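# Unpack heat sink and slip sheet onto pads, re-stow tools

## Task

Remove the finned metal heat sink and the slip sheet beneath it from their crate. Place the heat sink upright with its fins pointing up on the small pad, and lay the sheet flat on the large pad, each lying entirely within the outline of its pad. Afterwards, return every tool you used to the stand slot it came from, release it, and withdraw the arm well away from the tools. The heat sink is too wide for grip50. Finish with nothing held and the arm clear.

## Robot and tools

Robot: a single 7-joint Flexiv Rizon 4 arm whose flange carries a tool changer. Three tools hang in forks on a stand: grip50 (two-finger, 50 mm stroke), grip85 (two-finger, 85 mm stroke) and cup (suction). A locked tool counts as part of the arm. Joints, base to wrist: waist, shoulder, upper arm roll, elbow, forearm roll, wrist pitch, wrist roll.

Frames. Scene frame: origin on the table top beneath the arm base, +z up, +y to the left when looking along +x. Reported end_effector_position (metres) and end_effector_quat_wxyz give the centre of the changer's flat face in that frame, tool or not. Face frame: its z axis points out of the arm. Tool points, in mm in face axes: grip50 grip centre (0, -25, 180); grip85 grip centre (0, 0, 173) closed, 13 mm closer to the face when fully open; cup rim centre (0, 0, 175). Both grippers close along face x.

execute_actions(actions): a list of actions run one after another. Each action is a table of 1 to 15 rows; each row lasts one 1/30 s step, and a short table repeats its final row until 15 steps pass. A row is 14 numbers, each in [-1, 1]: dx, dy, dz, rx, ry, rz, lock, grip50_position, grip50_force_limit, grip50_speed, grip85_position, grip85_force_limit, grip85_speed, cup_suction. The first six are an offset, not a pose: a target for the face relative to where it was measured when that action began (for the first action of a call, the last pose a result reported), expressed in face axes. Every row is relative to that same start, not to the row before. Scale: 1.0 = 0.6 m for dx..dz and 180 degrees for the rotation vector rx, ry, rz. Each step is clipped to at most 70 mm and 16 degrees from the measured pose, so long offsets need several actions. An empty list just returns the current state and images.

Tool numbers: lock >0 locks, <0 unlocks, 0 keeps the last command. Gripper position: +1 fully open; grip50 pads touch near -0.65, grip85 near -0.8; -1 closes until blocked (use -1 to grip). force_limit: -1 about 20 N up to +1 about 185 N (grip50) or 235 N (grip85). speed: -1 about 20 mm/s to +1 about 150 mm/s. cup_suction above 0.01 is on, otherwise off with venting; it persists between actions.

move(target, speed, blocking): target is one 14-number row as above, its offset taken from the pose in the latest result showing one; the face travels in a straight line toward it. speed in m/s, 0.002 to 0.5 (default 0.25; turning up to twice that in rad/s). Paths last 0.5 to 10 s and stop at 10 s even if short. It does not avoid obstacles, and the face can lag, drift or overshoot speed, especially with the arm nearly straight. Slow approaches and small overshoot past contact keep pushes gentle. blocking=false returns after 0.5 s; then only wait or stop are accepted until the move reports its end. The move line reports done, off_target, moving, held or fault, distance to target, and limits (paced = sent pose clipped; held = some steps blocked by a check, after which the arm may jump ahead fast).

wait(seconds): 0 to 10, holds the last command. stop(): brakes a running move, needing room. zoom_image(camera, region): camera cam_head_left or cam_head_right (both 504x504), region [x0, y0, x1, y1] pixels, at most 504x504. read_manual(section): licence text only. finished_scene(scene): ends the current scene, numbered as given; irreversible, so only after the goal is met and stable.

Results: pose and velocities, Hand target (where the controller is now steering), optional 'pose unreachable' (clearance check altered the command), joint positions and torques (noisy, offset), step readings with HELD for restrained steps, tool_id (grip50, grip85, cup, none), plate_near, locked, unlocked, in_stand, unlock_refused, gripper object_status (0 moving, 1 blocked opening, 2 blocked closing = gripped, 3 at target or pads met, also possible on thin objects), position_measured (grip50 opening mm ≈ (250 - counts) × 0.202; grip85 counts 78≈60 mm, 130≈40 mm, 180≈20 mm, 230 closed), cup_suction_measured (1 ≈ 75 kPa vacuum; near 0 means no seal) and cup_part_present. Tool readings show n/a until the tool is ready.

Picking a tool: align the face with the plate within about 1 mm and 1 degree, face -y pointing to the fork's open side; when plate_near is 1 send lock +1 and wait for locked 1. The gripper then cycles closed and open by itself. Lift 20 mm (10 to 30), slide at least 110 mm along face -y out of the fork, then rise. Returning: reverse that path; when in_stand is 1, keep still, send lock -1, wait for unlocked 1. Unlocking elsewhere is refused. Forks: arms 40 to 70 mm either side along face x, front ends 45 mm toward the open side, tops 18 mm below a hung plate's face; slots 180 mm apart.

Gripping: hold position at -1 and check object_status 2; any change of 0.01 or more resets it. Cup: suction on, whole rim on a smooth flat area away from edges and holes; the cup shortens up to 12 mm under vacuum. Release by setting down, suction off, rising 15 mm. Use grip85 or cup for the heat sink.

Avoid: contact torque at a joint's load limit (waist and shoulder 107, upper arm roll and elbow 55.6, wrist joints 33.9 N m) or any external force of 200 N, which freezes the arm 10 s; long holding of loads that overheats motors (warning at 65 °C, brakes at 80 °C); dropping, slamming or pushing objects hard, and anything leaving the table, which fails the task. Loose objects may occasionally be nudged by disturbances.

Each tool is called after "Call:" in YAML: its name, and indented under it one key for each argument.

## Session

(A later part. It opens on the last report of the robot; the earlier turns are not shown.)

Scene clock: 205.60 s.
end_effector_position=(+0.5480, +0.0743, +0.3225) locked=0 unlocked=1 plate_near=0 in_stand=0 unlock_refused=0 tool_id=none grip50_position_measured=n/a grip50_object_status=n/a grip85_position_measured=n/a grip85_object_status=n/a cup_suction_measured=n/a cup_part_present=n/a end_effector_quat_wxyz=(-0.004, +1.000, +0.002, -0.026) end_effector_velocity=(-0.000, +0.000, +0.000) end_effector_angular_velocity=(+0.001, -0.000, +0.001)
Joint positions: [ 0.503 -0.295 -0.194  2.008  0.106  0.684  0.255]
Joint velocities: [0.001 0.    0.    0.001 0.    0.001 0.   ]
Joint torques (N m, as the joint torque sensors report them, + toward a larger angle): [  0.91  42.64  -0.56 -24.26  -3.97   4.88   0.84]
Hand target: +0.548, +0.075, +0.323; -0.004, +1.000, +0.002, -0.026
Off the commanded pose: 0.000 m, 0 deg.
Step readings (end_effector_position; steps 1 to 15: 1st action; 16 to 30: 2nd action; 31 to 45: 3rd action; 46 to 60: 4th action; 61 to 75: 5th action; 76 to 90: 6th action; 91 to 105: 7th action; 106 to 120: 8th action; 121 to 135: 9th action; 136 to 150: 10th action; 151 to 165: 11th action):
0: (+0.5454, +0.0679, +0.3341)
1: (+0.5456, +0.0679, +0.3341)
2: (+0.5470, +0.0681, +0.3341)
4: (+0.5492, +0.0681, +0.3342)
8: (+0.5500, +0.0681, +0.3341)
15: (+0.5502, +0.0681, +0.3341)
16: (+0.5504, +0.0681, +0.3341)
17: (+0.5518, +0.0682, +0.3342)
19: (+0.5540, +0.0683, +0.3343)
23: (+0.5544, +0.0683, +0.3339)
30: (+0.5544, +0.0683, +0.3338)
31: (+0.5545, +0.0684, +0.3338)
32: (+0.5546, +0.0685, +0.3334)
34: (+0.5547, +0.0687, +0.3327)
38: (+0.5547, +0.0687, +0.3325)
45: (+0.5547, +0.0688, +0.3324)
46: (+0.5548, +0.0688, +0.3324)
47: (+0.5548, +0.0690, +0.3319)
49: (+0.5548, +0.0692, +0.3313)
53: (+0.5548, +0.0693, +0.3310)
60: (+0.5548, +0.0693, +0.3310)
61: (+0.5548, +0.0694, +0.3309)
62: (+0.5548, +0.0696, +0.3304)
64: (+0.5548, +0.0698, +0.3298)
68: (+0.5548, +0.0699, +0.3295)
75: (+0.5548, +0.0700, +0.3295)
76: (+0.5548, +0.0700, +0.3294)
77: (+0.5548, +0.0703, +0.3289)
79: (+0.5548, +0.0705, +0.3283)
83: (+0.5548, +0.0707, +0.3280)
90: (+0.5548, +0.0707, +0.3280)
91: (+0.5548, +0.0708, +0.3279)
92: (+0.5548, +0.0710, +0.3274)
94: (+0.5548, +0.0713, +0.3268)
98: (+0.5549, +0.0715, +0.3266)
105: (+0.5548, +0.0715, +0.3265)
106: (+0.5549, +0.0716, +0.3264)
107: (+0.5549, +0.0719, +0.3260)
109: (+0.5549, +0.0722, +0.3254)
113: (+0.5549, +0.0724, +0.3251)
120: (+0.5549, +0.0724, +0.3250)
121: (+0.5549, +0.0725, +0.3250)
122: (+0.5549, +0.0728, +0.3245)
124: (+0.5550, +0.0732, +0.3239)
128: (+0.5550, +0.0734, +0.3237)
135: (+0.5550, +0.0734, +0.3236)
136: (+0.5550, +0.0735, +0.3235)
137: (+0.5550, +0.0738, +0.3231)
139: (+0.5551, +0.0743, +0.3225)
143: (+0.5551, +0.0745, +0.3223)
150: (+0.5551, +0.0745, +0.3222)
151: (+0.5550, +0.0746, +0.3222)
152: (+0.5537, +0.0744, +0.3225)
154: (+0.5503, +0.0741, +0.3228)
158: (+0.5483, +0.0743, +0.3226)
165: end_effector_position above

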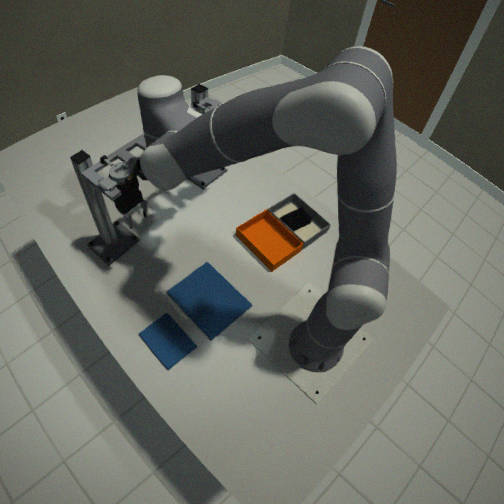

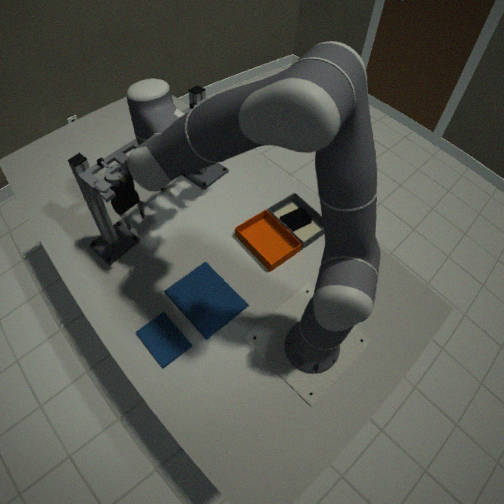

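Call:
move:
  target: [-0.02,0,-0.1,-0.0025,0.0166,0,0,1,0,0,1,0,0,0]
  speed: 0.08

Call:
move:
  target: [0,0,0,0,0,-0.507,0,1,0,0,1,0,0,0]
  speed: 0.3

Scene clock: 206.90 s.
end_effector_position=(+0.5393, +0.0736, +0.3831) locked=0 unlocked=1 plate_near=0 in_stand=0 unlock_refused=0 tool_id=none grip50_position_measured=n/a grip50_object_status=n/a grip85_position_measured=n/a grip85_object_status=n/a cup_suction_measured=n/a cup_part_present=n/a end_effector_quat_wxyz=(+0.000, +1.000, +0.002, +0.000) end_effector_velocity=(-0.000, +0.000, +0.001) end_effector_angular_velocity=(-0.001, -0.001, +0.000)
Joint positions: [ 0.516 -0.163 -0.197  2.018  0.041  0.614  0.307]
Joint velocities: [ 0.001  0.002 -0.     0.    -0.002 -0.002  0.001]
Joint torques (N m, as the joint torque sensors report them, + toward a larger angle): [  1.03  37.98   0.18 -26.34  -4.14   4.06   0.93]
Hand target: +0.539, +0.074, +0.383; +0.000, +1.000, +0.002, +0.000
Off the commanded pose: 0.000 m, 0 deg.
move: done

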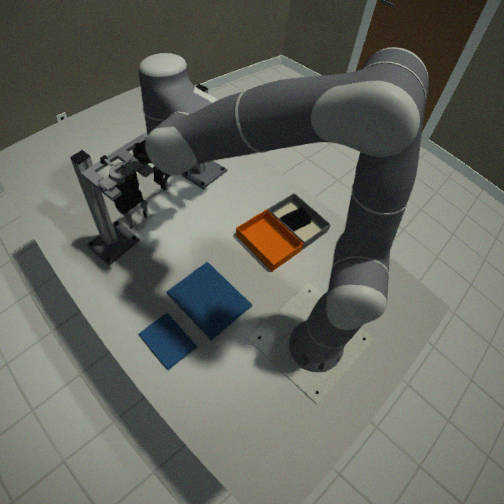

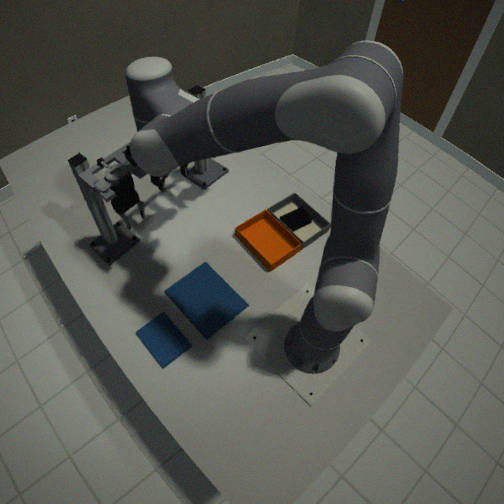

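Scene clock: 210.00 s.
end_effector_position=(+0.5394, +0.0736, +0.3832) locked=0 unlocked=1 plate_near=0 in_stand=0 unlock_refused=0 tool_id=none grip50_position_measured=n/a grip50_object_status=n/a grip85_position_measured=n/a grip85_object_status=n/a cup_suction_measured=n/a cup_part_present=n/a end_effector_quat_wxyz=(+0.000, +0.698, +0.716, +0.001) end_effector_velocity=(-0.000, +0.000, -0.000) end_effector_angular_velocity=(+0.001, +0.001, +0.007)
Joint positions: [ 0.406 -0.175 -0.08   2.004  0.019  0.614 -1.267]
Joint velocities: [ 0.    -0.    -0.    -0.     0.001 -0.001 -0.007]
Joint torques (N m, as the joint torque sensors report them, + toward a larger angle): [ -1.38  38.57   0.85 -27.17  -3.76   3.92  -0.07]
Hand target: +0.539, +0.074, +0.383; +0.000, +0.698, +0.716, +0.000
Off the commanded pose: 0.000 m, 0 deg.
move: done

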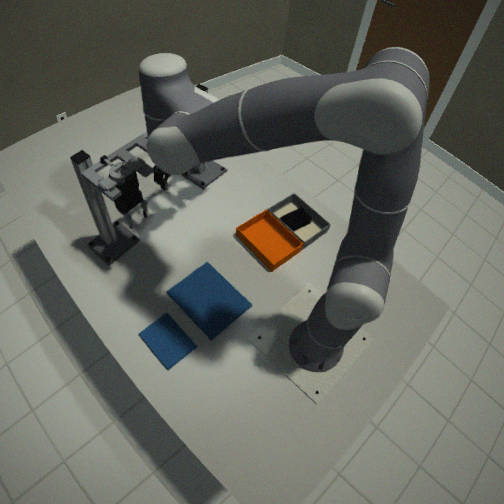

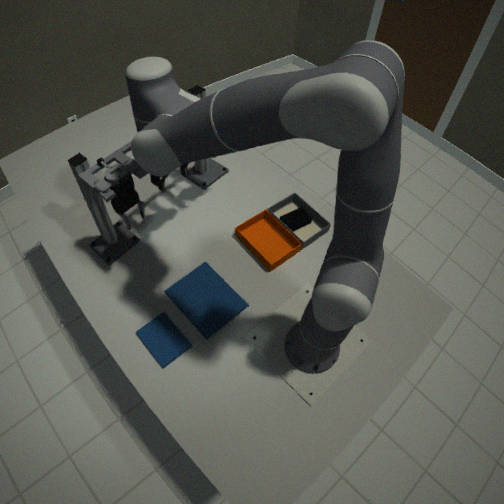

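Call:
move:
  target: [-0.1073,0.1517,0.014,0,0,0,0,1,0,0,1,0,0,0]
  speed: 0.08

Call:
execute_actions:
  actions:
    - [[0,0,0.008,0,0,0,0,1,0,0,1,0,0,0]]
    - [[0.002,-0.001,-0.005,0.001,0,0,0,1,0,0,1,0,0,0]]
    - [[0,0,0.008,0,0,0,0,1,0,0,1,0,0,0]]
    - [[0.002,-0.001,-0.005,0.001,0,0,0,1,0,0,1,0,0,0]]
    - [[0,0,0.008,0,0,0,0,1,0,0,1,0,0,0]]

Scene clock: 211.90 s.
end_effector_position=(+0.6318, +0.0115, +0.3746) locked=0 unlocked=1 plate_near=0 in_stand=0 unlock_refused=0 tool_id=none grip50_position_measured=n/a grip50_object_status=n/a grip85_position_measured=n/a grip85_object_status=n/a cup_suction_measured=n/a cup_part_present=n/a end_effector_quat_wxyz=(+0.001, +0.698, +0.716, +0.000) end_effector_velocity=(+0.001, -0.001, +0.000) end_effector_angular_velocity=(-0.000, +0.000, -0.000)
Joint positions: [ 0.314 -0.384 -0.152  1.736  0.07   0.551 -1.447]
Joint velocities: [-0.002 -0.003 -0.    -0.005 -0.    -0.002 -0.002]
Joint torques (N m, as the joint torque sensors report them, + toward a larger angle): [ -1.9   48.57  -2.21 -27.72  -3.65   3.95  -0.27]
Hand target: +0.632, +0.011, +0.374; +0.000, +0.698, +0.716, +0.000
Off the commanded pose: 0.000 m, 0 deg.
move: done

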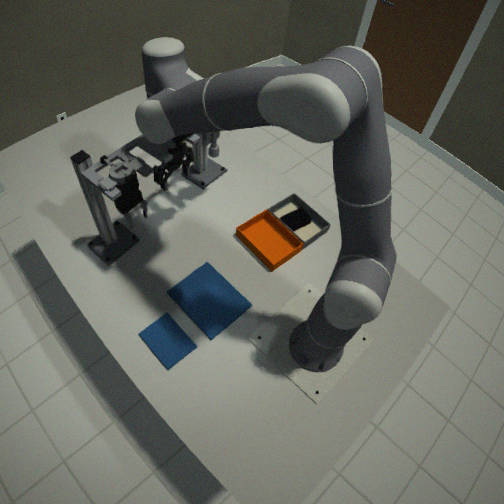

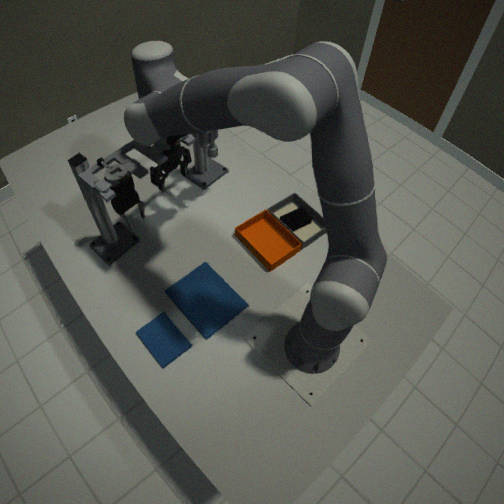

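Scene clock: 214.40 s.
end_effector_position=(+0.6323, +0.0137, +0.3710) locked=0 unlocked=1 plate_near=0 in_stand=0 unlock_refused=0 tool_id=none grip50_position_measured=n/a grip50_object_status=n/a grip85_position_measured=n/a grip85_object_status=n/a cup_suction_measured=n/a cup_part_present=n/a end_effector_quat_wxyz=(+0.002, +0.698, +0.716, +0.002) end_effector_velocity=(-0.000, -0.000, -0.000) end_effector_angular_velocity=(-0.000, +0.000, -0.000)
Joint positions: [ 0.317 -0.389 -0.151  1.74   0.07   0.564 -1.445]
Joint velocities: [-0.001 -0.    -0.     0.    -0.    -0.     0.   ]
Joint torques (N m, as the joint torque sensors report them, + toward a larger angle): [ -2.04  37.99   0.15 -20.98  -2.76   3.88  -0.29]
Hand target: +0.632, +0.014, +0.369; +0.000, +0.698, +0.716, +0.001
Off the commanded pose: 0.002 m, 0 deg.
Step readings (end_effector_position; steps 1 to 15: 1st action; 16 to 30: 2nd action; 31 to 45: 3rd action; 46 to 60: 4th action; 61 to 75: 5th action):
0: (+0.6318, +0.0115, +0.3746)
1: (+0.6318, +0.0115, +0.3743)
2: (+0.6320, +0.0115, +0.3732)
4: (+0.6319, +0.0115, +0.3712)
8: (+0.6322, +0.0115, +0.3711)
15: (+0.6322, +0.0115, +0.3711)
16: (+0.6322, +0.0115, +0.3713)
17: (+0.6318, +0.0117, +0.3718)
19: (+0.6317, +0.0122, +0.3732)
23: (+0.6316, +0.0125, +0.3739)
30: (+0.6316, +0.0125, +0.3740)
31: (+0.6316, +0.0125, +0.3737)
32: (+0.6318, +0.0125, +0.3727)
34: (+0.6319, +0.0126, +0.3711)
38: (+0.6322, +0.0126, +0.3710)
45: (+0.6323, +0.0126, +0.3710)
46: (+0.6323, +0.0127, +0.3712)
47: (+0.6319, +0.0128, +0.3717)
49: (+0.6317, +0.0133, +0.3730)
53: (+0.6317, +0.0136, +0.3738)
60: (+0.6316, +0.0137, +0.3739)
61: (+0.6316, +0.0136, +0.3736)
62: (+0.6318, +0.0136, +0.3726)
64: (+0.6320, +0.0137, +0.3711)
68: (+0.6323, +0.0137, +0.3710)
75: end_effector_position above

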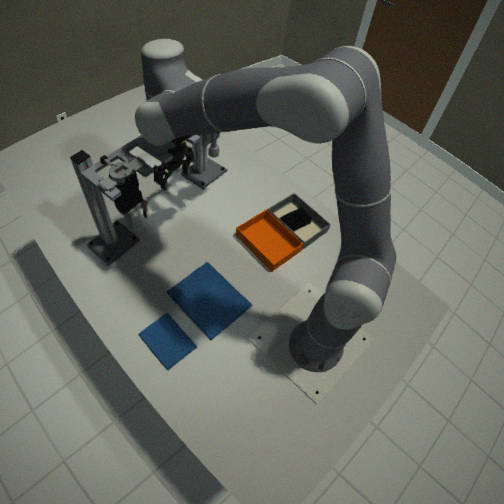

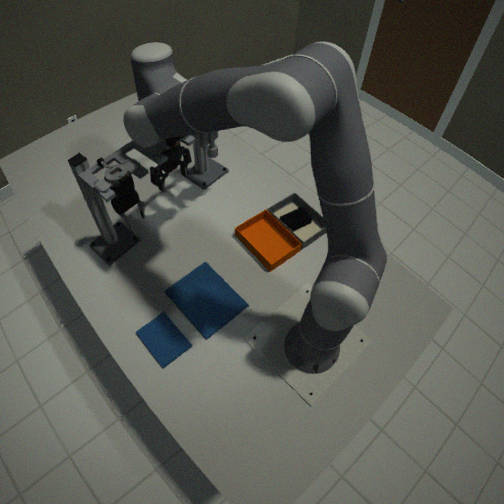

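Scan x .628→.636 at y≈.0125.

Call:
execute_actions:
  actions:
    - [[-0.002,-0.007,-0.005,0.002,0,0,0,1,0,0,1,0,0,0]]
    - [[0,0,0.008,0,0,0,0,1,0,0,1,0,0,0]]
    - [[0,0.001,-0.005,0.001,0,0,0,1,0,0,1,0,0,0]]
    - [[0,0,0.008,0,0,0,0,1,0,0,1,0,0,0]]
    - [[0,0.001,-0.005,0.001,0,0,0,1,0,0,1,0,0,0]]
    - [[0,0,0.008,0,0,0,0,1,0,0,1,0,0,0]]
    - [[0,0.003,-0.005,0.001,0,0,0,1,0,0,1,0,0,0]]
    - [[0,0,0.008,0,0,0,0,1,0,0,1,0,0,0]]
    - [[0,0.001,-0.005,0.001,0,0,0,1,0,0,1,0,0,0]]
    - [[0,0,0.008,0,0,0,0,1,0,0,1,0,0,0]]
    - [[0,0.001,-0.005,0.001,0,0,0,1,0,0,1,0,0,0]]
    - [[0,0,0.008,0,0,0,0,1,0,0,1,0,0,0]]

Scene clock: 220.73 s.
end_effector_position=(+0.6363, +0.0143, +0.3709) locked=0 unlocked=1 plate_near=0 in_stand=0 unlock_refused=0 tool_id=none grip50_position_measured=n/a grip50_object_status=n/a grip85_position_measured=n/a grip85_object_status=n/a cup_suction_measured=n/a cup_part_present=n/a end_effector_quat_wxyz=(+0.001, +0.698, +0.717, +0.003) end_effector_velocity=(-0.000, -0.000, -0.000) end_effector_angular_velocity=(-0.000, +0.000, -0.000)
Joint positions: [ 0.315 -0.398 -0.151  1.727  0.073  0.56  -1.448]
Joint velocities: [-0. -0.  0.  0. -0.  0.  0.]
Joint torques (N m, as the joint torque sensors report them, + toward a larger angle): [ -1.75  38.33   0.05 -21.19  -2.86   4.03  -0.19]
Hand target: +0.636, +0.014, +0.369; +0.000, +0.698, +0.717, +0.001
Off the commanded pose: 0.002 m, 0 deg.
Step readings (end_effector_position; steps 1 to 15: 1st action; 16 to 30: 2nd action; 31 to 45: 3rd action; 46 to 60: 4th action; 61 to 75: 5th action; 76 to 90: 6th action; 91 to 105: 7th action; 106 to 120: 8th action; 121 to 135: 9th action; 136 to 150: 10th action; 151 to 165: 11th action; 166 to 180: 12th action):
0: (+0.6323, +0.0137, +0.3710)
1: (+0.6322, +0.0137, +0.3711)
2: (+0.6309, +0.0134, +0.3716)
4: (+0.6290, +0.0128, +0.3729)
8: (+0.6284, +0.0126, +0.3738)
15: (+0.6282, +0.0126, +0.3739)
16: (+0.6282, +0.0126, +0.3737)
17: (+0.6283, +0.0125, +0.3726)
19: (+0.6285, +0.0126, +0.3711)
23: (+0.6288, +0.0126, +0.3710)
30: (+0.6288, +0.0126, +0.3710)
31: (+0.6289, +0.0127, +0.3712)
32: (+0.6289, +0.0127, +0.3717)
34: (+0.6292, +0.0129, +0.3730)
38: (+0.6294, +0.0129, +0.3737)
45: (+0.6294, +0.0129, +0.3739)
46: (+0.6294, +0.0129, +0.3736)
47: (+0.6296, +0.0129, +0.3726)
49: (+0.6298, +0.0129, +0.3711)
53: (+0.6301, +0.0130, +0.3710)
60: (+0.6301, +0.0130, +0.3710)
61: (+0.6302, +0.0130, +0.3712)
62: (+0.6302, +0.0131, +0.3717)
64: (+0.6304, +0.0132, +0.3730)
68: (+0.6306, +0.0133, +0.3737)
75: (+0.6307, +0.0133, +0.3739)
76: (+0.6307, +0.0133, +0.3736)
77: (+0.6309, +0.0133, +0.3726)
79: (+0.6310, +0.0133, +0.3711)
83: (+0.6313, +0.0133, +0.3710)
90: (+0.6314, +0.0133, +0.3710)
91: (+0.6315, +0.0134, +0.3712)
92: (+0.6318, +0.0134, +0.3717)
94: (+0.6326, +0.0136, +0.3731)
98: (+0.6331, +0.0136, +0.3739)
105: (+0.6332, +0.0136, +0.3740)
106: (+0.6331, +0.0136, +0.3738)
107: (+0.6333, +0.0136, +0.3727)
109: (+0.6335, +0.0136, +0.3711)
113: (+0.6337, +0.0136, +0.3710)
120: (+0.6338, +0.0136, +0.3710)
121: (+0.6339, +0.0137, +0.3712)
122: (+0.6339, +0.0137, +0.3717)
124: (+0.6341, +0.0139, +0.3730)
128: (+0.6343, +0.0139, +0.3738)
135: (+0.6344, +0.0139, +0.3739)
136: (+0.6343, +0.0139, +0.3736)
137: (+0.6345, +0.0139, +0.3726)
139: (+0.6347, +0.0139, +0.3711)
143: (+0.6350, +0.0140, +0.3710)
150: (+0.6350, +0.0140, +0.3710)
151: (+0.6351, +0.0140, +0.3712)
152: (+0.6351, +0.0141, +0.3717)
154: (+0.6354, +0.0142, +0.3730)
158: (+0.6356, +0.0143, +0.3737)
165: (+0.6356, +0.0143, +0.3738)
166: (+0.6356, +0.0143, +0.3736)
167: (+0.6358, +0.0143, +0.3725)
169: (+0.6360, +0.0143, +0.3711)
173: (+0.6362, +0.0143, +0.3710)
180: end_effector_position above

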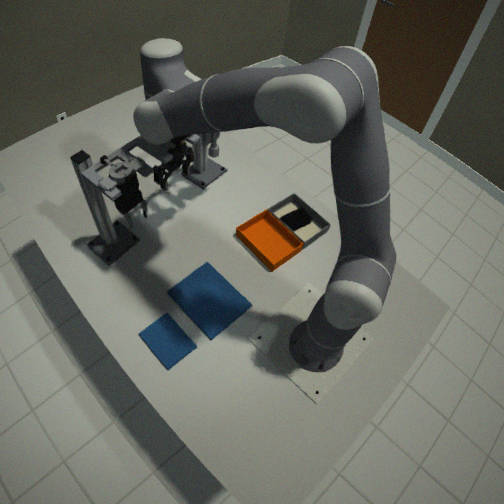

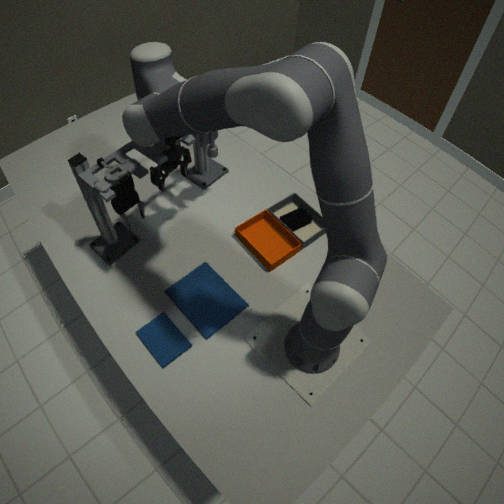

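Call:
execute_actions:
  actions:
    - [[-0.022,-0.0075,-0.005,0.002,0,0,0,1,0,0,1,0,0,0]]
    - [[0,0,0.008,0,0,0,0,1,0,0,1,0,0,0]]
    - [[0.0025,-0.001,-0.005,0.001,0,0,0,1,0,0,1,0,0,0]]
    - [[0,0,0.008,0,0,0,0,1,0,0,1,0,0,0]]
    - [[0.0025,-0.001,-0.005,0.001,0,0,0,1,0,0,1,0,0,0]]
    - [[0,0,0.008,0,0,0,0,1,0,0,1,0,0,0]]
    - [[0.0025,-0.001,-0.005,0.001,0,0,0,1,0,0,1,0,0,0]]
    - [[0,0,0.008,0,0,0,0,1,0,0,1,0,0,0]]
    - [[0.0025,-0.001,-0.005,0.001,0,0,0,1,0,0,1,0,0,0]]
    - [[0,0,0.008,0,0,0,0,1,0,0,1,0,0,0]]
    - [[0.0025,-0.001,-0.005,0.001,0,0,0,1,0,0,1,0,0,0]]
    - [[0,0,0.008,0,0,0,0,1,0,0,1,0,0,0]]
    - [[0.0025,-0.001,-0.005,0.001,0,0,0,1,0,0,1,0,0,0]]
    - [[0,0,0.008,0,0,0,0,1,0,0,1,0,0,0]]

Scene clock: 228.67 s.
end_effector_position=(+0.6331, +0.0098, +0.3710) locked=0 unlocked=1 plate_near=0 in_stand=0 unlock_refused=0 tool_id=none grip50_position_measured=n/a grip50_object_status=n/a grip85_position_measured=n/a grip85_object_status=n/a cup_suction_measured=n/a cup_part_present=n/a end_effector_quat_wxyz=(+0.002, +0.697, +0.717, +0.004) end_effector_velocity=(-0.000, +0.000, -0.000) end_effector_angular_velocity=(-0.001, +0.000, +0.001)
Joint positions: [ 0.311 -0.39  -0.153  1.739  0.073  0.567 -1.455]
Joint velocities: [ 0.     0.     0.     0.    -0.001  0.    -0.   ]
Joint torques (N m, as the joint torque sensors report them, + toward a larger angle): [ -1.81  38.2    0.08 -20.92  -2.76   3.9   -0.23]
Hand target: +0.632, +0.010, +0.369; +0.001, +0.697, +0.717, +0.002
Off the commanded pose: 0.002 m, 0 deg.
Step readings (end_effector_position; steps 1 to 15: 1st action; 16 to 30: 2nd action; 31 to 45: 3rd action; 46 to 60: 4th action; 61 to 75: 5th action; 76 to 90: 6th action; 91 to 105: 7th action; 106 to 120: 8th action; 121 to 135: 9th action; 136 to 150: 10th action; 151 to 165: 11th action; 166 to 180: 12th action; 181 to 195: 13th action):
0: (+0.6363, +0.0143, +0.3709)
1: (+0.6362, +0.0140, +0.3711)
2: (+0.6349, +0.0115, +0.3715)
4: (+0.6330, +0.0040, +0.3728)
8: (+0.6323, +0.0016, +0.3738)
15: (+0.6322, +0.0012, +0.3739)
16: (+0.6322, +0.0012, +0.3736)
17: (+0.6323, +0.0012, +0.3726)
19: (+0.6325, +0.0012, +0.3711)
23: (+0.6328, +0.0013, +0.3710)
30: (+0.6329, +0.0013, +0.3710)
31: (+0.6329, +0.0013, +0.3712)
32: (+0.6325, +0.0016, +0.3717)
34: (+0.6322, +0.0022, +0.3730)
38: (+0.6322, +0.0025, +0.3738)
45: (+0.6322, +0.0026, +0.3739)
46: (+0.6322, +0.0026, +0.3736)
47: (+0.6324, +0.0026, +0.3726)
49: (+0.6326, +0.0026, +0.3711)
53: (+0.6329, +0.0027, +0.3710)
60: (+0.6329, +0.0027, +0.3710)
61: (+0.6329, +0.0027, +0.3712)
62: (+0.6325, +0.0030, +0.3717)
64: (+0.6323, +0.0036, +0.3730)
68: (+0.6323, +0.0039, +0.3738)
75: (+0.6323, +0.0040, +0.3739)
76: (+0.6323, +0.0040, +0.3736)
77: (+0.6324, +0.0040, +0.3726)
79: (+0.6326, +0.0040, +0.3711)
83: (+0.6329, +0.0041, +0.3710)
90: (+0.6329, +0.0041, +0.3710)
91: (+0.6330, +0.0042, +0.3712)
92: (+0.6325, +0.0044, +0.3717)
94: (+0.6323, +0.0050, +0.3730)
98: (+0.6323, +0.0053, +0.3738)
105: (+0.6323, +0.0054, +0.3739)
106: (+0.6323, +0.0054, +0.3736)
107: (+0.6325, +0.0054, +0.3726)
109: (+0.6327, +0.0055, +0.3711)
113: (+0.6329, +0.0055, +0.3710)
120: (+0.6330, +0.0055, +0.3710)
121: (+0.6330, +0.0056, +0.3712)
122: (+0.6326, +0.0058, +0.3717)
124: (+0.6324, +0.0065, +0.3730)
128: (+0.6324, +0.0068, +0.3738)
135: (+0.6324, +0.0068, +0.3739)
136: (+0.6323, +0.0068, +0.3737)
137: (+0.6325, +0.0068, +0.3726)
139: (+0.6327, +0.0069, +0.3711)
143: (+0.6330, +0.0069, +0.3710)
150: (+0.6330, +0.0069, +0.3710)
151: (+0.6331, +0.0070, +0.3713)
152: (+0.6326, +0.0072, +0.3717)
154: (+0.6324, +0.0079, +0.3730)
158: (+0.6324, +0.0082, +0.3738)
165: (+0.6324, +0.0083, +0.3739)
166: (+0.6324, +0.0082, +0.3737)
167: (+0.6326, +0.0082, +0.3726)
169: (+0.6328, +0.0083, +0.3711)
173: (+0.6330, +0.0084, +0.3710)
180: (+0.6331, +0.0083, +0.3710)
181: (+0.6331, +0.0084, +0.3713)
182: (+0.6327, +0.0086, +0.3717)
184: (+0.6325, +0.0093, +0.3730)
Lines left out of this list: 7.

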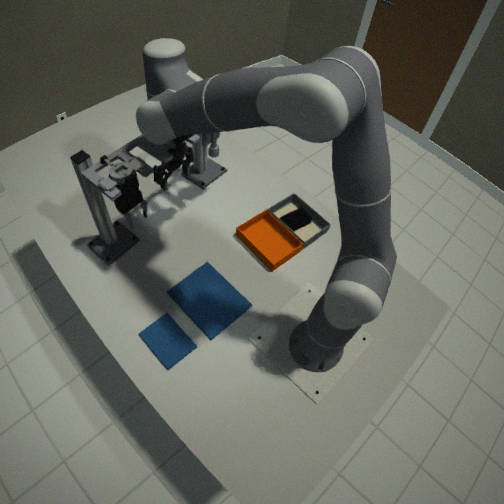

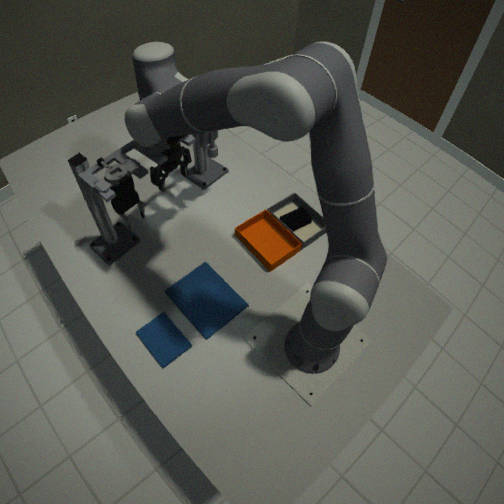

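Call:
execute_actions:
  actions:
    - [[0.009,-0.002,-0.005,0.003,0,0,0,1,0,0,1,0,0,0]]
    - [[0,0,0.008,0,0,0,0,1,0,0,1,0,0,0]]
    - [[0.0025,-0.001,-0.005,0.001,0,0,0,1,0,0,1,0,0,0]]
    - [[0,0,0.008,0,0,0,0,1,0,0,1,0,0,0]]
    - [[0.0025,-0.001,-0.005,0.001,0,0,0,1,0,0,1,0,0,0]]
    - [[0,0,0.008,0,0,0,0,1,0,0,1,0,0,0]]
    - [[0.0025,-0.001,-0.005,0.001,0,0,0,1,0,0,1,0,0,0]]
    - [[0,0,0.008,0,0,0,0,1,0,0,1,0,0,0]]
    - [[0.0025,-0.001,-0.005,0.001,0,0,0,1,0,0,1,0,0,0]]
    - [[0,0,0.008,0,0,0,0,1,0,0,1,0,0,0]]
    - [[0.0025,-0.001,-0.005,0.001,0,0,0,1,0,0,1,0,0,0]]
    - [[0,0,0.008,0,0,0,0,1,0,0,1,0,0,0]]

Scene clock: 235.03 s.
end_effector_position=(+0.6327, +0.0221, +0.3710) locked=0 unlocked=1 plate_near=0 in_stand=0 unlock_refused=0 tool_id=none grip50_position_measured=n/a grip50_object_status=n/a grip85_position_measured=n/a grip85_object_status=n/a cup_suction_measured=n/a cup_part_present=n/a end_effector_quat_wxyz=(+0.001, +0.697, +0.717, +0.003) end_effector_velocity=(-0.000, +0.000, -0.000) end_effector_angular_velocity=(+0.001, -0.000, -0.000)
Joint positions: [ 0.326 -0.39  -0.148  1.738  0.072  0.564 -1.435]
Joint velocities: [ 0.    -0.     0.    -0.     0.001  0.     0.   ]
Joint torques (N m, as the joint torque sensors report them, + toward a larger angle): [ -1.78  38.05   0.24 -20.98  -2.82   3.87  -0.19]
Hand target: +0.632, +0.022, +0.369; -0.000, +0.697, +0.717, +0.002
Off the commanded pose: 0.002 m, 0 deg.
Step readings (end_effector_position; steps 1 to 15: 1st action; 16 to 30: 2nd action; 31 to 45: 3rd action; 46 to 60: 4th action; 61 to 75: 5th action; 76 to 90: 6th action; 91 to 105: 7th action; 106 to 120: 8th action; 121 to 135: 9th action; 136 to 150: 10th action; 151 to 165: 11th action; 166 to 180: 12th action):
0: (+0.6331, +0.0098, +0.3710)
1: (+0.6331, +0.0100, +0.3712)
2: (+0.6325, +0.0111, +0.3717)
4: (+0.6319, +0.0139, +0.3730)
8: (+0.6318, +0.0147, +0.3738)
15: (+0.6318, +0.0149, +0.3739)
16: (+0.6318, +0.0149, +0.3737)
17: (+0.6320, +0.0149, +0.3726)
19: (+0.6321, +0.0150, +0.3711)
23: (+0.6324, +0.0150, +0.3710)
30: (+0.6324, +0.0150, +0.3710)
31: (+0.6325, +0.0151, +0.3712)
32: (+0.6321, +0.0153, +0.3717)
34: (+0.6318, +0.0160, +0.3730)
38: (+0.6318, +0.0163, +0.3738)
45: (+0.6318, +0.0164, +0.3739)
46: (+0.6318, +0.0164, +0.3736)
47: (+0.6320, +0.0163, +0.3726)
49: (+0.6322, +0.0164, +0.3711)
53: (+0.6324, +0.0164, +0.3710)
60: (+0.6325, +0.0164, +0.3710)
61: (+0.6325, +0.0165, +0.3712)
62: (+0.6321, +0.0167, +0.3717)
64: (+0.6319, +0.0174, +0.3730)
68: (+0.6319, +0.0177, +0.3738)
75: (+0.6319, +0.0178, +0.3739)
76: (+0.6318, +0.0178, +0.3736)
77: (+0.6320, +0.0178, +0.3726)
79: (+0.6322, +0.0178, +0.3711)
83: (+0.6325, +0.0179, +0.3710)
90: (+0.6325, +0.0179, +0.3710)
91: (+0.6326, +0.0179, +0.3712)
92: (+0.6321, +0.0181, +0.3717)
94: (+0.6319, +0.0188, +0.3730)
98: (+0.6319, +0.0191, +0.3738)
105: (+0.6319, +0.0192, +0.3739)
106: (+0.6319, +0.0192, +0.3736)
107: (+0.6321, +0.0192, +0.3726)
109: (+0.6323, +0.0192, +0.3711)
113: (+0.6325, +0.0193, +0.3710)
120: (+0.6326, +0.0193, +0.3710)
121: (+0.6326, +0.0193, +0.3712)
122: (+0.6322, +0.0196, +0.3717)
124: (+0.6320, +0.0202, +0.3730)
128: (+0.6320, +0.0205, +0.3738)
135: (+0.6320, +0.0206, +0.3739)
136: (+0.6319, +0.0206, +0.3737)
137: (+0.6321, +0.0206, +0.3726)
139: (+0.6323, +0.0206, +0.3711)
143: (+0.6326, +0.0207, +0.3710)
150: (+0.6326, +0.0207, +0.3710)
151: (+0.6327, +0.0207, +0.3713)
152: (+0.6323, +0.0210, +0.3717)
154: (+0.6320, +0.0216, +0.3730)
158: (+0.6320, +0.0219, +0.3738)
165: (+0.6320, +0.0220, +0.3739)
166: (+0.6320, +0.0220, +0.3737)
167: (+0.6322, +0.0220, +0.3726)
169: (+0.6324, +0.0220, +0.3711)
173: (+0.6327, +0.0221, +0.3710)
180: end_effector_position above

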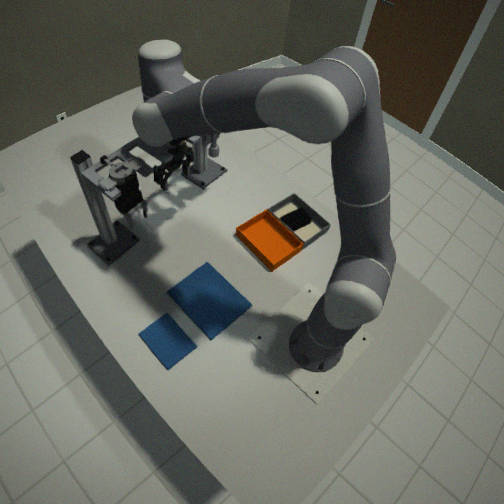

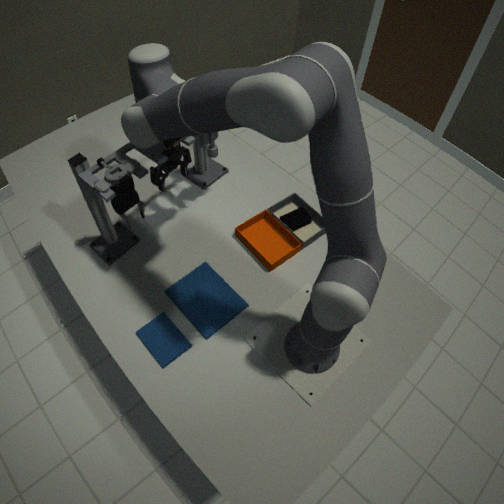

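Call:
move:
  target: [0,0,-0.02,0.003,0,0,0,1,0,0,1,0,0,0]
  speed: 0.05

Call:
move:
  target: [0.08,-0.197,0,0,0,0,0,1,0,0,1,0,0,0]
  speed: 0.1

Call:
move:
  target: [0,0,0.0965,0,0,0,0,1,0,0,1,0,0,0]
  speed: 0.06

Call:
execute_actions:
  actions:
    - [[0,0.004,0,0,0,0,0,1,0,0,1,0,0,0]]
    - [[0,0.004,0,0,0,0,0,1,0,0,1,0,0,0]]
    - [[0,0.004,0,0,0,0,0,1,0,0,1,0,0,0]]
    - [[0,0.004,0,0,0,0,0,1,0,0,1,0,0,0]]
    - [[0,0.004,0,0,0,0,0,1,0,0,1,0,0,0]]
    - [[0,0.004,0,0,0,0,0,1,0,0,1,0,0,0]]
    - [[0,0.004,0,0,0,0,0,1,0,0,1,0,0,0]]
    - [[0,-0.008,0,0,0,0,0,1,0,0,1,0,0,0]]

Scene clock: 236.10 s.
end_effector_position=(+0.6326, +0.0223, +0.3829) locked=0 unlocked=1 plate_near=0 in_stand=0 unlock_refused=0 tool_id=none grip50_position_measured=n/a grip50_object_status=n/a grip85_position_measured=n/a grip85_object_status=n/a cup_suction_measured=n/a cup_part_present=n/a end_effector_quat_wxyz=(-0.002, +0.697, +0.717, +0.000) end_effector_velocity=(+0.000, -0.000, +0.001) end_effector_angular_velocity=(-0.000, +0.000, -0.000)
Joint positions: [ 0.326 -0.378 -0.149  1.719  0.071  0.524 -1.435]
Joint velocities: [ 0.     0.001 -0.001 -0.002 -0.    -0.003 -0.   ]
Joint torques (N m, as the joint torque sensors report them, + toward a larger angle): [ -1.49  49.97  -2.39 -27.71  -4.42   4.13   0.83]
Hand target: +0.633, +0.022, +0.383; -0.002, +0.697, +0.717, +0.000
Off the commanded pose: 0.000 m, 0 deg.
move: done

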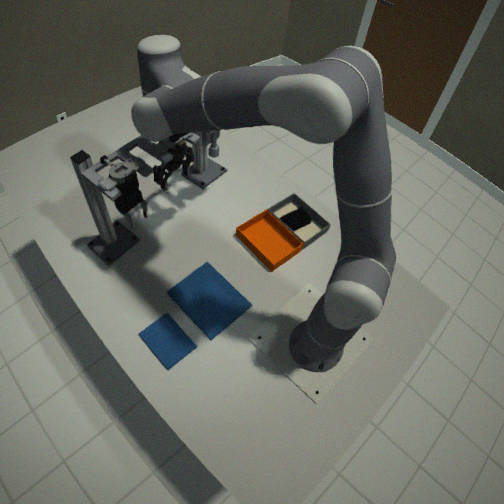

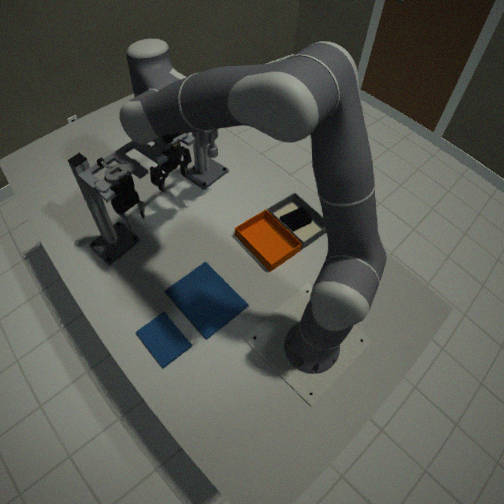

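Scene clock: 237.77 s.
end_effector_position=(+0.5133, +0.0670, +0.3837) locked=0 unlocked=1 plate_near=0 in_stand=0 unlock_refused=0 tool_id=none grip50_position_measured=n/a grip50_object_status=n/a grip85_position_measured=n/a grip85_object_status=n/a cup_suction_measured=n/a cup_part_present=n/a end_effector_quat_wxyz=(-0.003, +0.697, +0.717, +0.000) end_effector_velocity=(-0.001, +0.000, -0.000) end_effector_angular_velocity=(+0.000, -0.000, -0.000)
Joint positions: [ 0.4   -0.113 -0.068  2.077  0.017  0.622 -1.264]
Joint velocities: [ 0.001  0.002  0.001  0.003 -0.     0.001  0.002]
Joint torques (N m, as the joint torque sensors report them, + toward a larger angle): [  1.09  37.1    1.31 -26.33  -4.4    4.93   0.77]
Hand target: +0.513, +0.067, +0.384; -0.002, +0.697, +0.717, +0.000
Off the commanded pose: 0.000 m, 0 deg.
move: done

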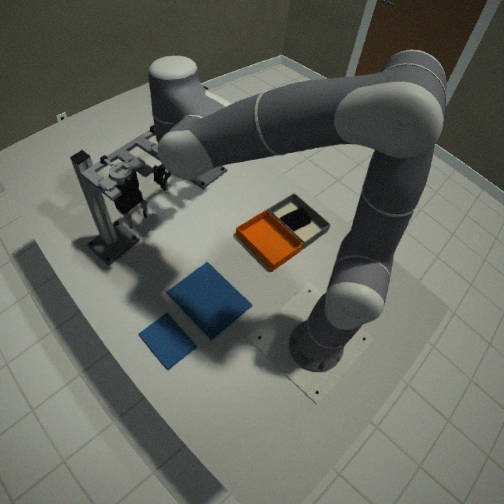

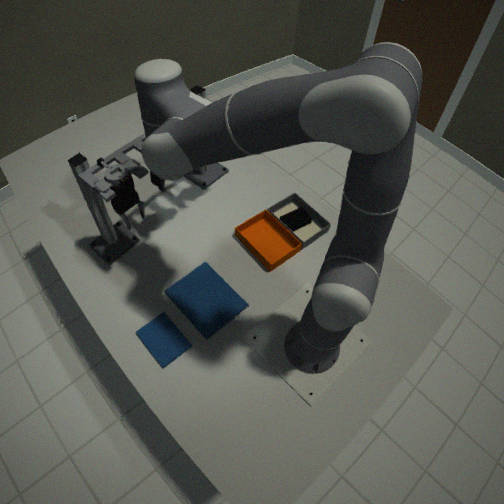

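Scene clock: 239.07 s.
end_effector_position=(+0.5130, +0.0671, +0.3259) locked=0 unlocked=1 plate_near=0 in_stand=0 unlock_refused=0 tool_id=none grip50_position_measured=n/a grip50_object_status=n/a grip85_position_measured=n/a grip85_object_status=n/a cup_suction_measured=n/a cup_part_present=n/a end_effector_quat_wxyz=(-0.003, +0.697, +0.717, +0.000) end_effector_velocity=(+0.000, +0.000, -0.001) end_effector_angular_velocity=(+0.000, -0.000, +0.000)
Joint positions: [ 0.401 -0.212 -0.067  2.138  0.029  0.782 -1.272]
Joint velocities: [-0.    -0.002  0.001  0.001  0.     0.003 -0.   ]
Joint torques (N m, as the joint torque sensors report them, + toward a larger angle): [  0.48  36.73   1.05 -23.8   -3.12   4.81  -0.25]
Hand target: +0.513, +0.067, +0.326; -0.003, +0.697, +0.717, +0.000
Off the commanded pose: 0.000 m, 0 deg.
move: done

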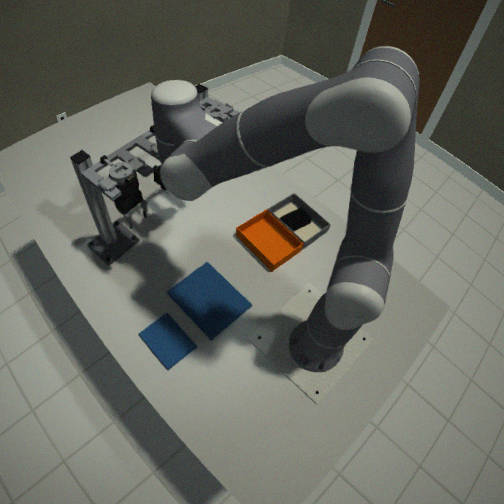

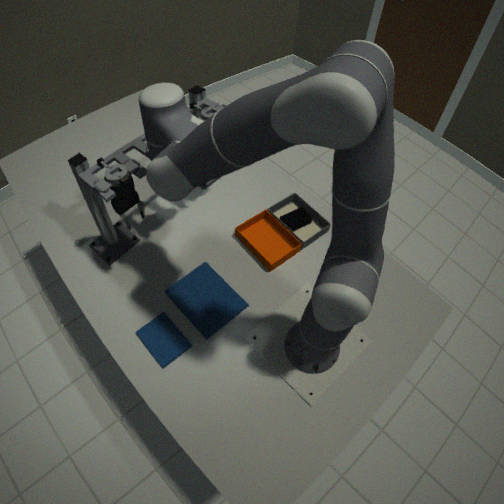

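Scene clock: 243.07 s.
end_effector_position=(+0.5229, +0.0684, +0.3250) locked=0 unlocked=1 plate_near=0 in_stand=0 unlock_refused=0 tool_id=none grip50_position_measured=n/a grip50_object_status=n/a grip85_position_measured=n/a grip85_object_status=n/a cup_suction_measured=n/a cup_part_present=n/a end_effector_quat_wxyz=(-0.004, +0.697, +0.717, -0.001) end_effector_velocity=(-0.000, -0.000, -0.000) end_effector_angular_velocity=(-0.000, +0.000, +0.001)
Joint positions: [ 0.398 -0.236 -0.07   2.106  0.033  0.77  -1.279]
Joint velocities: [ 0.     0.    -0.     0.001 -0.001  0.    -0.   ]
Joint torques (N m, as the joint torque sensors report them, + toward a larger angle): [  0.63  39.77   0.92 -23.61  -3.55   4.93   0.86]
Hand target: +0.523, +0.069, +0.325; -0.004, +0.697, +0.717, -0.001
Off the commanded pose: 0.000 m, 0 deg.
Step readings (end_effector_position; steps 1 to 15: 1st action; 16 to 30: 2nd action; 31 to 45: 3rd action; 46 to 60: 4th action; 61 to 75: 5th action; 76 to 90: 6th action; 91 to 105: 7th action; 106 to 120: 8th action):
0: (+0.5130, +0.0671, +0.3259)
1: (+0.5132, +0.0672, +0.3259)
2: (+0.5139, +0.0673, +0.3259)
4: (+0.5149, +0.0674, +0.3260)
8: (+0.5153, +0.0674, +0.3259)
15: (+0.5154, +0.0674, +0.3260)
16: (+0.5156, +0.0674, +0.3260)
17: (+0.5163, +0.0675, +0.3260)
19: (+0.5173, +0.0676, +0.3260)
23: (+0.5177, +0.0676, +0.3260)
30: (+0.5179, +0.0676, +0.3260)
31: (+0.5180, +0.0676, +0.3260)
32: (+0.5188, +0.0677, +0.3260)
34: (+0.5197, +0.0678, +0.3261)
38: (+0.5202, +0.0679, +0.3261)
45: (+0.5203, +0.0679, +0.3261)
46: (+0.5204, +0.0679, +0.3261)
47: (+0.5212, +0.0680, +0.3261)
49: (+0.5221, +0.0681, +0.3262)
53: (+0.5226, +0.0681, +0.3261)
60: (+0.5227, +0.0681, +0.3261)
61: (+0.5228, +0.0681, +0.3261)
62: (+0.5236, +0.0682, +0.3262)
64: (+0.5246, +0.0683, +0.3262)
68: (+0.5250, +0.0684, +0.3262)
75: (+0.5251, +0.0683, +0.3262)
76: (+0.5252, +0.0684, +0.3262)
77: (+0.5260, +0.0685, +0.3262)
79: (+0.5270, +0.0686, +0.3263)
83: (+0.5274, +0.0686, +0.3263)
90: (+0.5274, +0.0686, +0.3263)
91: (+0.5276, +0.0686, +0.3262)
92: (+0.5277, +0.0687, +0.3259)
94: (+0.5277, +0.0687, +0.3252)
98: (+0.5277, +0.0688, +0.3250)
105: (+0.5277, +0.0688, +0.3250)
106: (+0.5275, +0.0687, +0.3249)
107: (+0.5266, +0.0686, +0.3251)
109: (+0.5245, +0.0685, +0.3253)
113: (+0.5232, +0.0684, +0.3250)
120: end_effector_position above

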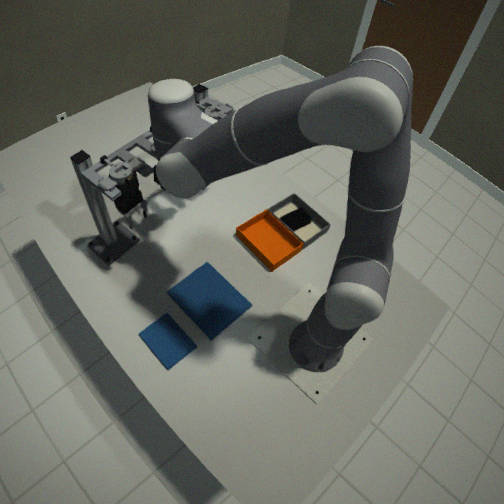

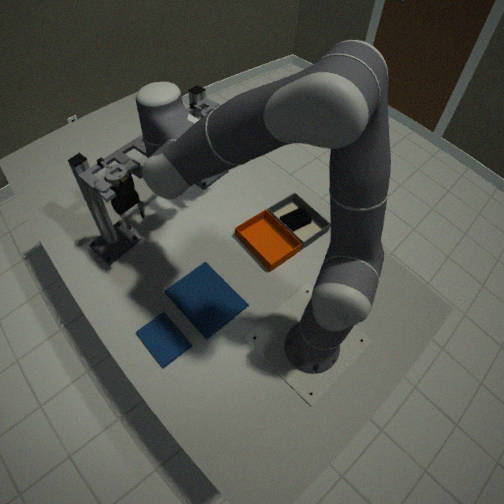

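Call:
move:
  target: [-0.183,-0.008,-0.001,-0.002,0,0,0,1,0,0,1,0,0,0]
  speed: 0.08

Call:
execute_actions:
  actions:
    - [[0,0.004,0,0,0,0,0,1,0,0,1,0,0,0]]
    - [[0,0.004,0,0,0,0,0,1,0,0,1,0,0,0]]
    - [[0,0.004,0,0,0,0,0,1,0,0,1,0,0,0]]
    - [[0,0.003,0,0,0,0,0,1,0,0,1,0,0,0]]
    - [[0,0.003,0,0,0,0,0,1,0,0,1,0,0,0]]
    - [[0,0.003,0,0,0,0,0,1,0,0,1,0,0,0]]
    - [[0,0.003,0,0,0,0,0,1,0,0,1,0,0,0]]
    - [[0,-0.008,0,0,0,0,0,1,0,0,1,0,0,0]]

Scene clock: 245.17 s.
end_effector_position=(+0.5211, -0.0413, +0.3251) locked=0 unlocked=1 plate_near=0 in_stand=0 unlock_refused=0 tool_id=none grip50_position_measured=n/a grip50_object_status=n/a grip85_position_measured=n/a grip85_object_status=n/a cup_suction_measured=n/a cup_part_present=n/a end_effector_quat_wxyz=(-0.002, +0.697, +0.717, +0.001) end_effector_velocity=(+0.000, -0.001, +0.000) end_effector_angular_velocity=(+0.001, -0.000, +0.000)
Joint positions: [ 0.259 -0.22  -0.142  2.13   0.053  0.78  -1.503]
Joint velocities: [-0.002 -0.    -0.    -0.001  0.001  0.    -0.003]
Joint torques (N m, as the joint torque sensors report them, + toward a larger angle): [ -0.98  37.63  -1.69 -24.3   -3.08   4.77  -0.21]
Hand target: +0.521, -0.042, +0.325; -0.002, +0.697, +0.717, +0.001
Off the commanded pose: 0.000 m, 0 deg.
move: done

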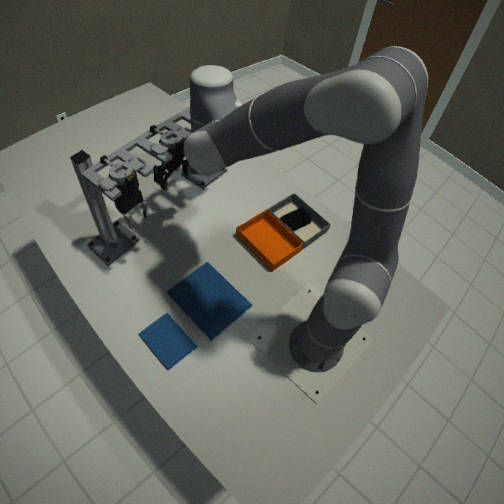

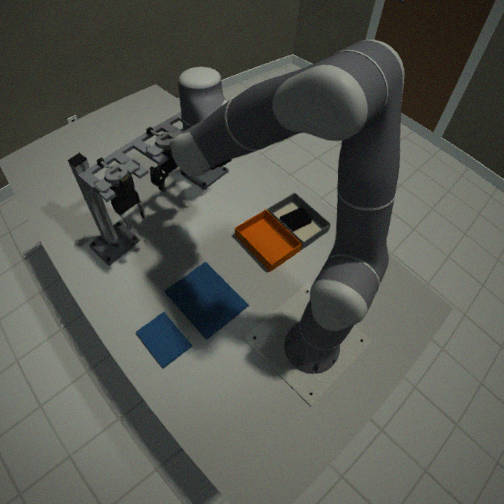

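Scene clock: 249.17 s.
end_effector_position=(+0.5309, -0.0401, +0.3255) locked=0 unlocked=1 plate_near=0 in_stand=0 unlock_refused=0 tool_id=none grip50_position_measured=n/a grip50_object_status=n/a grip85_position_measured=n/a grip85_object_status=n/a cup_suction_measured=n/a cup_part_present=n/a end_effector_quat_wxyz=(-0.001, +0.697, +0.717, +0.001) end_effector_velocity=(-0.000, -0.000, +0.000) end_effector_angular_velocity=(-0.001, -0.000, +0.001)
Joint positions: [ 0.259 -0.24  -0.142  2.101  0.055  0.774 -1.505]
Joint velocities: [ 0.     0.    -0.     0.    -0.001  0.     0.   ]
Joint torques (N m, as the joint torque sensors report them, + toward a larger angle): [  0.93  40.28   0.01 -23.79  -3.81   4.97   0.78]
Hand target: +0.531, -0.040, +0.326; -0.001, +0.697, +0.717, +0.002
Off the commanded pose: 0.000 m, 0 deg.
Step readings (end_effector_position; steps 1 to 15: 1st action; 16 to 30: 2nd action; 31 to 45: 3rd action; 46 to 60: 4th action; 61 to 75: 5th action; 76 to 90: 6th action; 91 to 105: 7th action; 106 to 120: 8th action):
0: (+0.5211, -0.0413, +0.3251)
1: (+0.5212, -0.0413, +0.3251)
2: (+0.5220, -0.0413, +0.3251)
4: (+0.5230, -0.0411, +0.3252)
8: (+0.5234, -0.0411, +0.3251)
15: (+0.5235, -0.0411, +0.3251)
16: (+0.5236, -0.0411, +0.3251)
17: (+0.5244, -0.0410, +0.3251)
19: (+0.5254, -0.0409, +0.3252)
23: (+0.5258, -0.0408, +0.3252)
30: (+0.5259, -0.0409, +0.3252)
31: (+0.5261, -0.0408, +0.3252)
32: (+0.5269, -0.0408, +0.3252)
34: (+0.5279, -0.0407, +0.3253)
38: (+0.5283, -0.0406, +0.3253)
45: (+0.5284, -0.0406, +0.3253)
46: (+0.5285, -0.0406, +0.3253)
47: (+0.5291, -0.0406, +0.3253)
49: (+0.5298, -0.0404, +0.3253)
53: (+0.5302, -0.0404, +0.3253)
60: (+0.5302, -0.0404, +0.3253)
61: (+0.5303, -0.0404, +0.3253)
62: (+0.5309, -0.0403, +0.3254)
64: (+0.5317, -0.0402, +0.3254)
68: (+0.5320, -0.0402, +0.3254)
75: (+0.5321, -0.0402, +0.3254)
76: (+0.5322, -0.0402, +0.3254)
77: (+0.5328, -0.0401, +0.3254)
79: (+0.5335, -0.0400, +0.3255)
83: (+0.5338, -0.0400, +0.3255)
90: (+0.5339, -0.0400, +0.3255)
91: (+0.5340, -0.0400, +0.3255)
92: (+0.5346, -0.0399, +0.3255)
94: (+0.5354, -0.0398, +0.3256)
98: (+0.5357, -0.0398, +0.3256)
105: (+0.5358, -0.0398, +0.3256)
106: (+0.5356, -0.0399, +0.3256)
107: (+0.5341, -0.0400, +0.3255)
109: (+0.5320, -0.0402, +0.3254)
113: (+0.5311, -0.0402, +0.3255)
120: end_effector_position above

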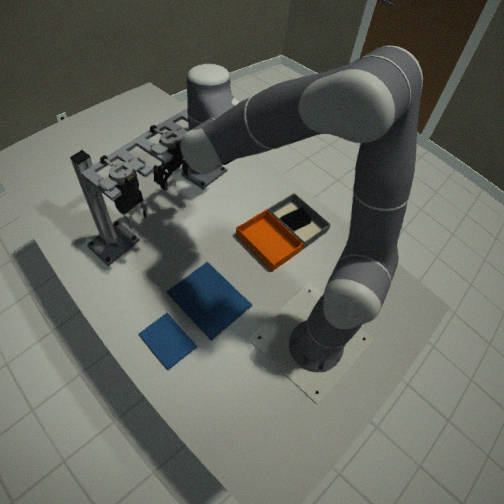

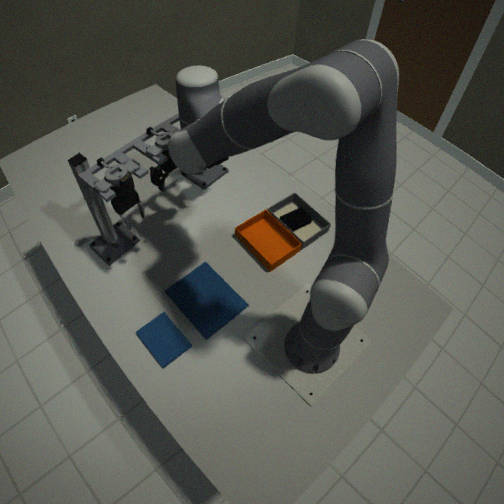

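No contact yet; the stand is turned more than thought. Continue.

Call:
execute_actions:
  actions:
    - [[0,0.008,0,0,0,0,0,1,0,0,1,0,0,0]]
    - [[0,0.003,0,0,0,0,0,1,0,0,1,0,0,0]]
    - [[0,0.003,0,0,0,0,0,1,0,0,1,0,0,0]]
    - [[0,0.003,0,0,0,0,0,1,0,0,1,0,0,0]]
    - [[0,0.003,0,0,0,0,0,1,0,0,1,0,0,0]]
    - [[0,0.003,0,0,0,0,0,1,0,0,1,0,0,0]]
    - [[0,0.003,0,0,0,0,0,1,0,0,1,0,0,0]]
    - [[0,0.003,0,0,0,0,0,1,0,0,1,0,0,0]]
    - [[0,0.003,0,0,0,0,0,1,0,0,1,0,0,0]]
    - [[0,-0.005,0,0,0,0,0,1,0,0,1,0,0,0]]

Scene clock: 255.33 s.
end_effector_position=(+0.5385, -0.0397, +0.3204) locked=0 unlocked=1 plate_near=0 in_stand=0 unlock_refused=0 tool_id=none grip50_position_measured=n/a grip50_object_status=n/a grip85_position_measured=n/a grip85_object_status=n/a cup_suction_measured=n/a cup_part_present=n/a end_effector_quat_wxyz=(-0.010, +0.699, +0.715, -0.005) end_effector_velocity=(+0.000, +0.000, +0.000) end_effector_angular_velocity=(+0.000, -0.000, +0.000)
Joint positions: [ 0.257 -0.27  -0.144  2.067  0.069  0.746 -1.51 ]
Joint velocities: [ 0.  0.  0. -0.  0.  0.  0.]
Joint torques (N m, as the joint torque sensors report them, + toward a larger angle): [  0.61  41.39  -0.05 -23.8   -3.65   4.8    0.86]
Hand target: +0.539, -0.040, +0.320; -0.010, +0.699, +0.715, -0.005
Off the commanded pose: 0.000 m, 0 deg.
Step readings (end_effector_position; steps 1 to 15: 1st action; 16 to 30: 2nd action; 31 to 45: 3rd action; 46 to 60: 4th action; 61 to 75: 5th action; 76 to 90: 6th action; 91 to 105: 7th action; 106 to 120: 8th action; 121 to 135: 9th action; 136 to 150: 10th action):
0: (+0.5309, -0.0401, +0.3255)
1: (+0.5311, -0.0401, +0.3255)
2: (+0.5325, -0.0400, +0.3255)
4: (+0.5347, -0.0398, +0.3257)
8: (+0.5356, -0.0398, +0.3256)
15: (+0.5358, -0.0398, +0.3256)
16: (+0.5359, -0.0398, +0.3256)
17: (+0.5365, -0.0397, +0.3256)
19: (+0.5372, -0.0396, +0.3256)
23: (+0.5375, -0.0396, +0.3256)
30: (+0.5376, -0.0396, +0.3256)
31: (+0.5377, -0.0396, +0.3256)
32: (+0.5383, -0.0395, +0.3257)
34: (+0.5391, -0.0394, +0.3257)
38: (+0.5394, -0.0394, +0.3257)
45: (+0.5395, -0.0394, +0.3257)
46: (+0.5396, -0.0394, +0.3257)
47: (+0.5402, -0.0393, +0.3257)
49: (+0.5409, -0.0392, +0.3258)
53: (+0.5412, -0.0392, +0.3258)
60: (+0.5413, -0.0392, +0.3258)
61: (+0.5414, -0.0392, +0.3258)
62: (+0.5418, -0.0392, +0.3257)
64: (+0.5418, -0.0392, +0.3252)
68: (+0.5418, -0.0392, +0.3250)
75: (+0.5418, -0.0392, +0.3250)
76: (+0.5419, -0.0392, +0.3250)
77: (+0.5419, -0.0392, +0.3246)
79: (+0.5418, -0.0392, +0.3241)
83: (+0.5418, -0.0392, +0.3239)
90: (+0.5418, -0.0392, +0.3239)
91: (+0.5419, -0.0392, +0.3238)
92: (+0.5418, -0.0392, +0.3235)
94: (+0.5418, -0.0393, +0.3230)
98: (+0.5418, -0.0393, +0.3228)
105: (+0.5418, -0.0393, +0.3227)
106: (+0.5418, -0.0393, +0.3227)
107: (+0.5417, -0.0393, +0.3223)
109: (+0.5417, -0.0393, +0.3218)
113: (+0.5417, -0.0394, +0.3216)
120: (+0.5417, -0.0394, +0.3216)
121: (+0.5417, -0.0394, +0.3215)
122: (+0.5416, -0.0394, +0.3211)
124: (+0.5416, -0.0394, +0.3206)
128: (+0.5416, -0.0394, +0.3204)
135: (+0.5416, -0.0395, +0.3204)
136: (+0.5414, -0.0395, +0.3204)
137: (+0.5408, -0.0396, +0.3205)
139: (+0.5396, -0.0397, +0.3207)
143: (+0.5387, -0.0397, +0.3205)
150: end_effector_position above

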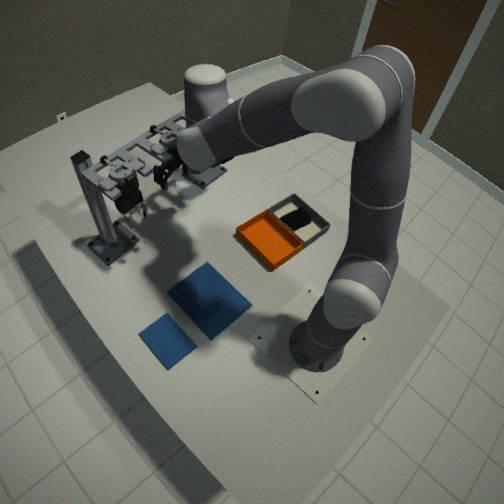

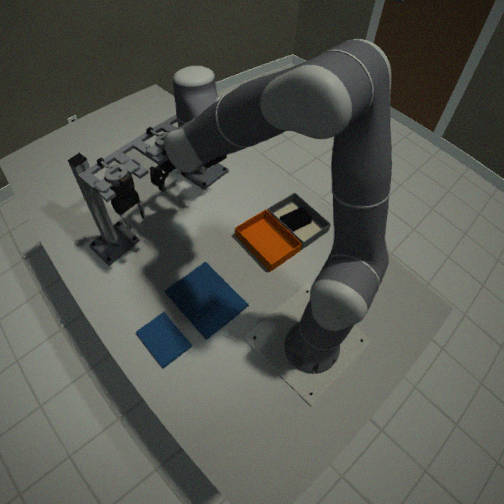

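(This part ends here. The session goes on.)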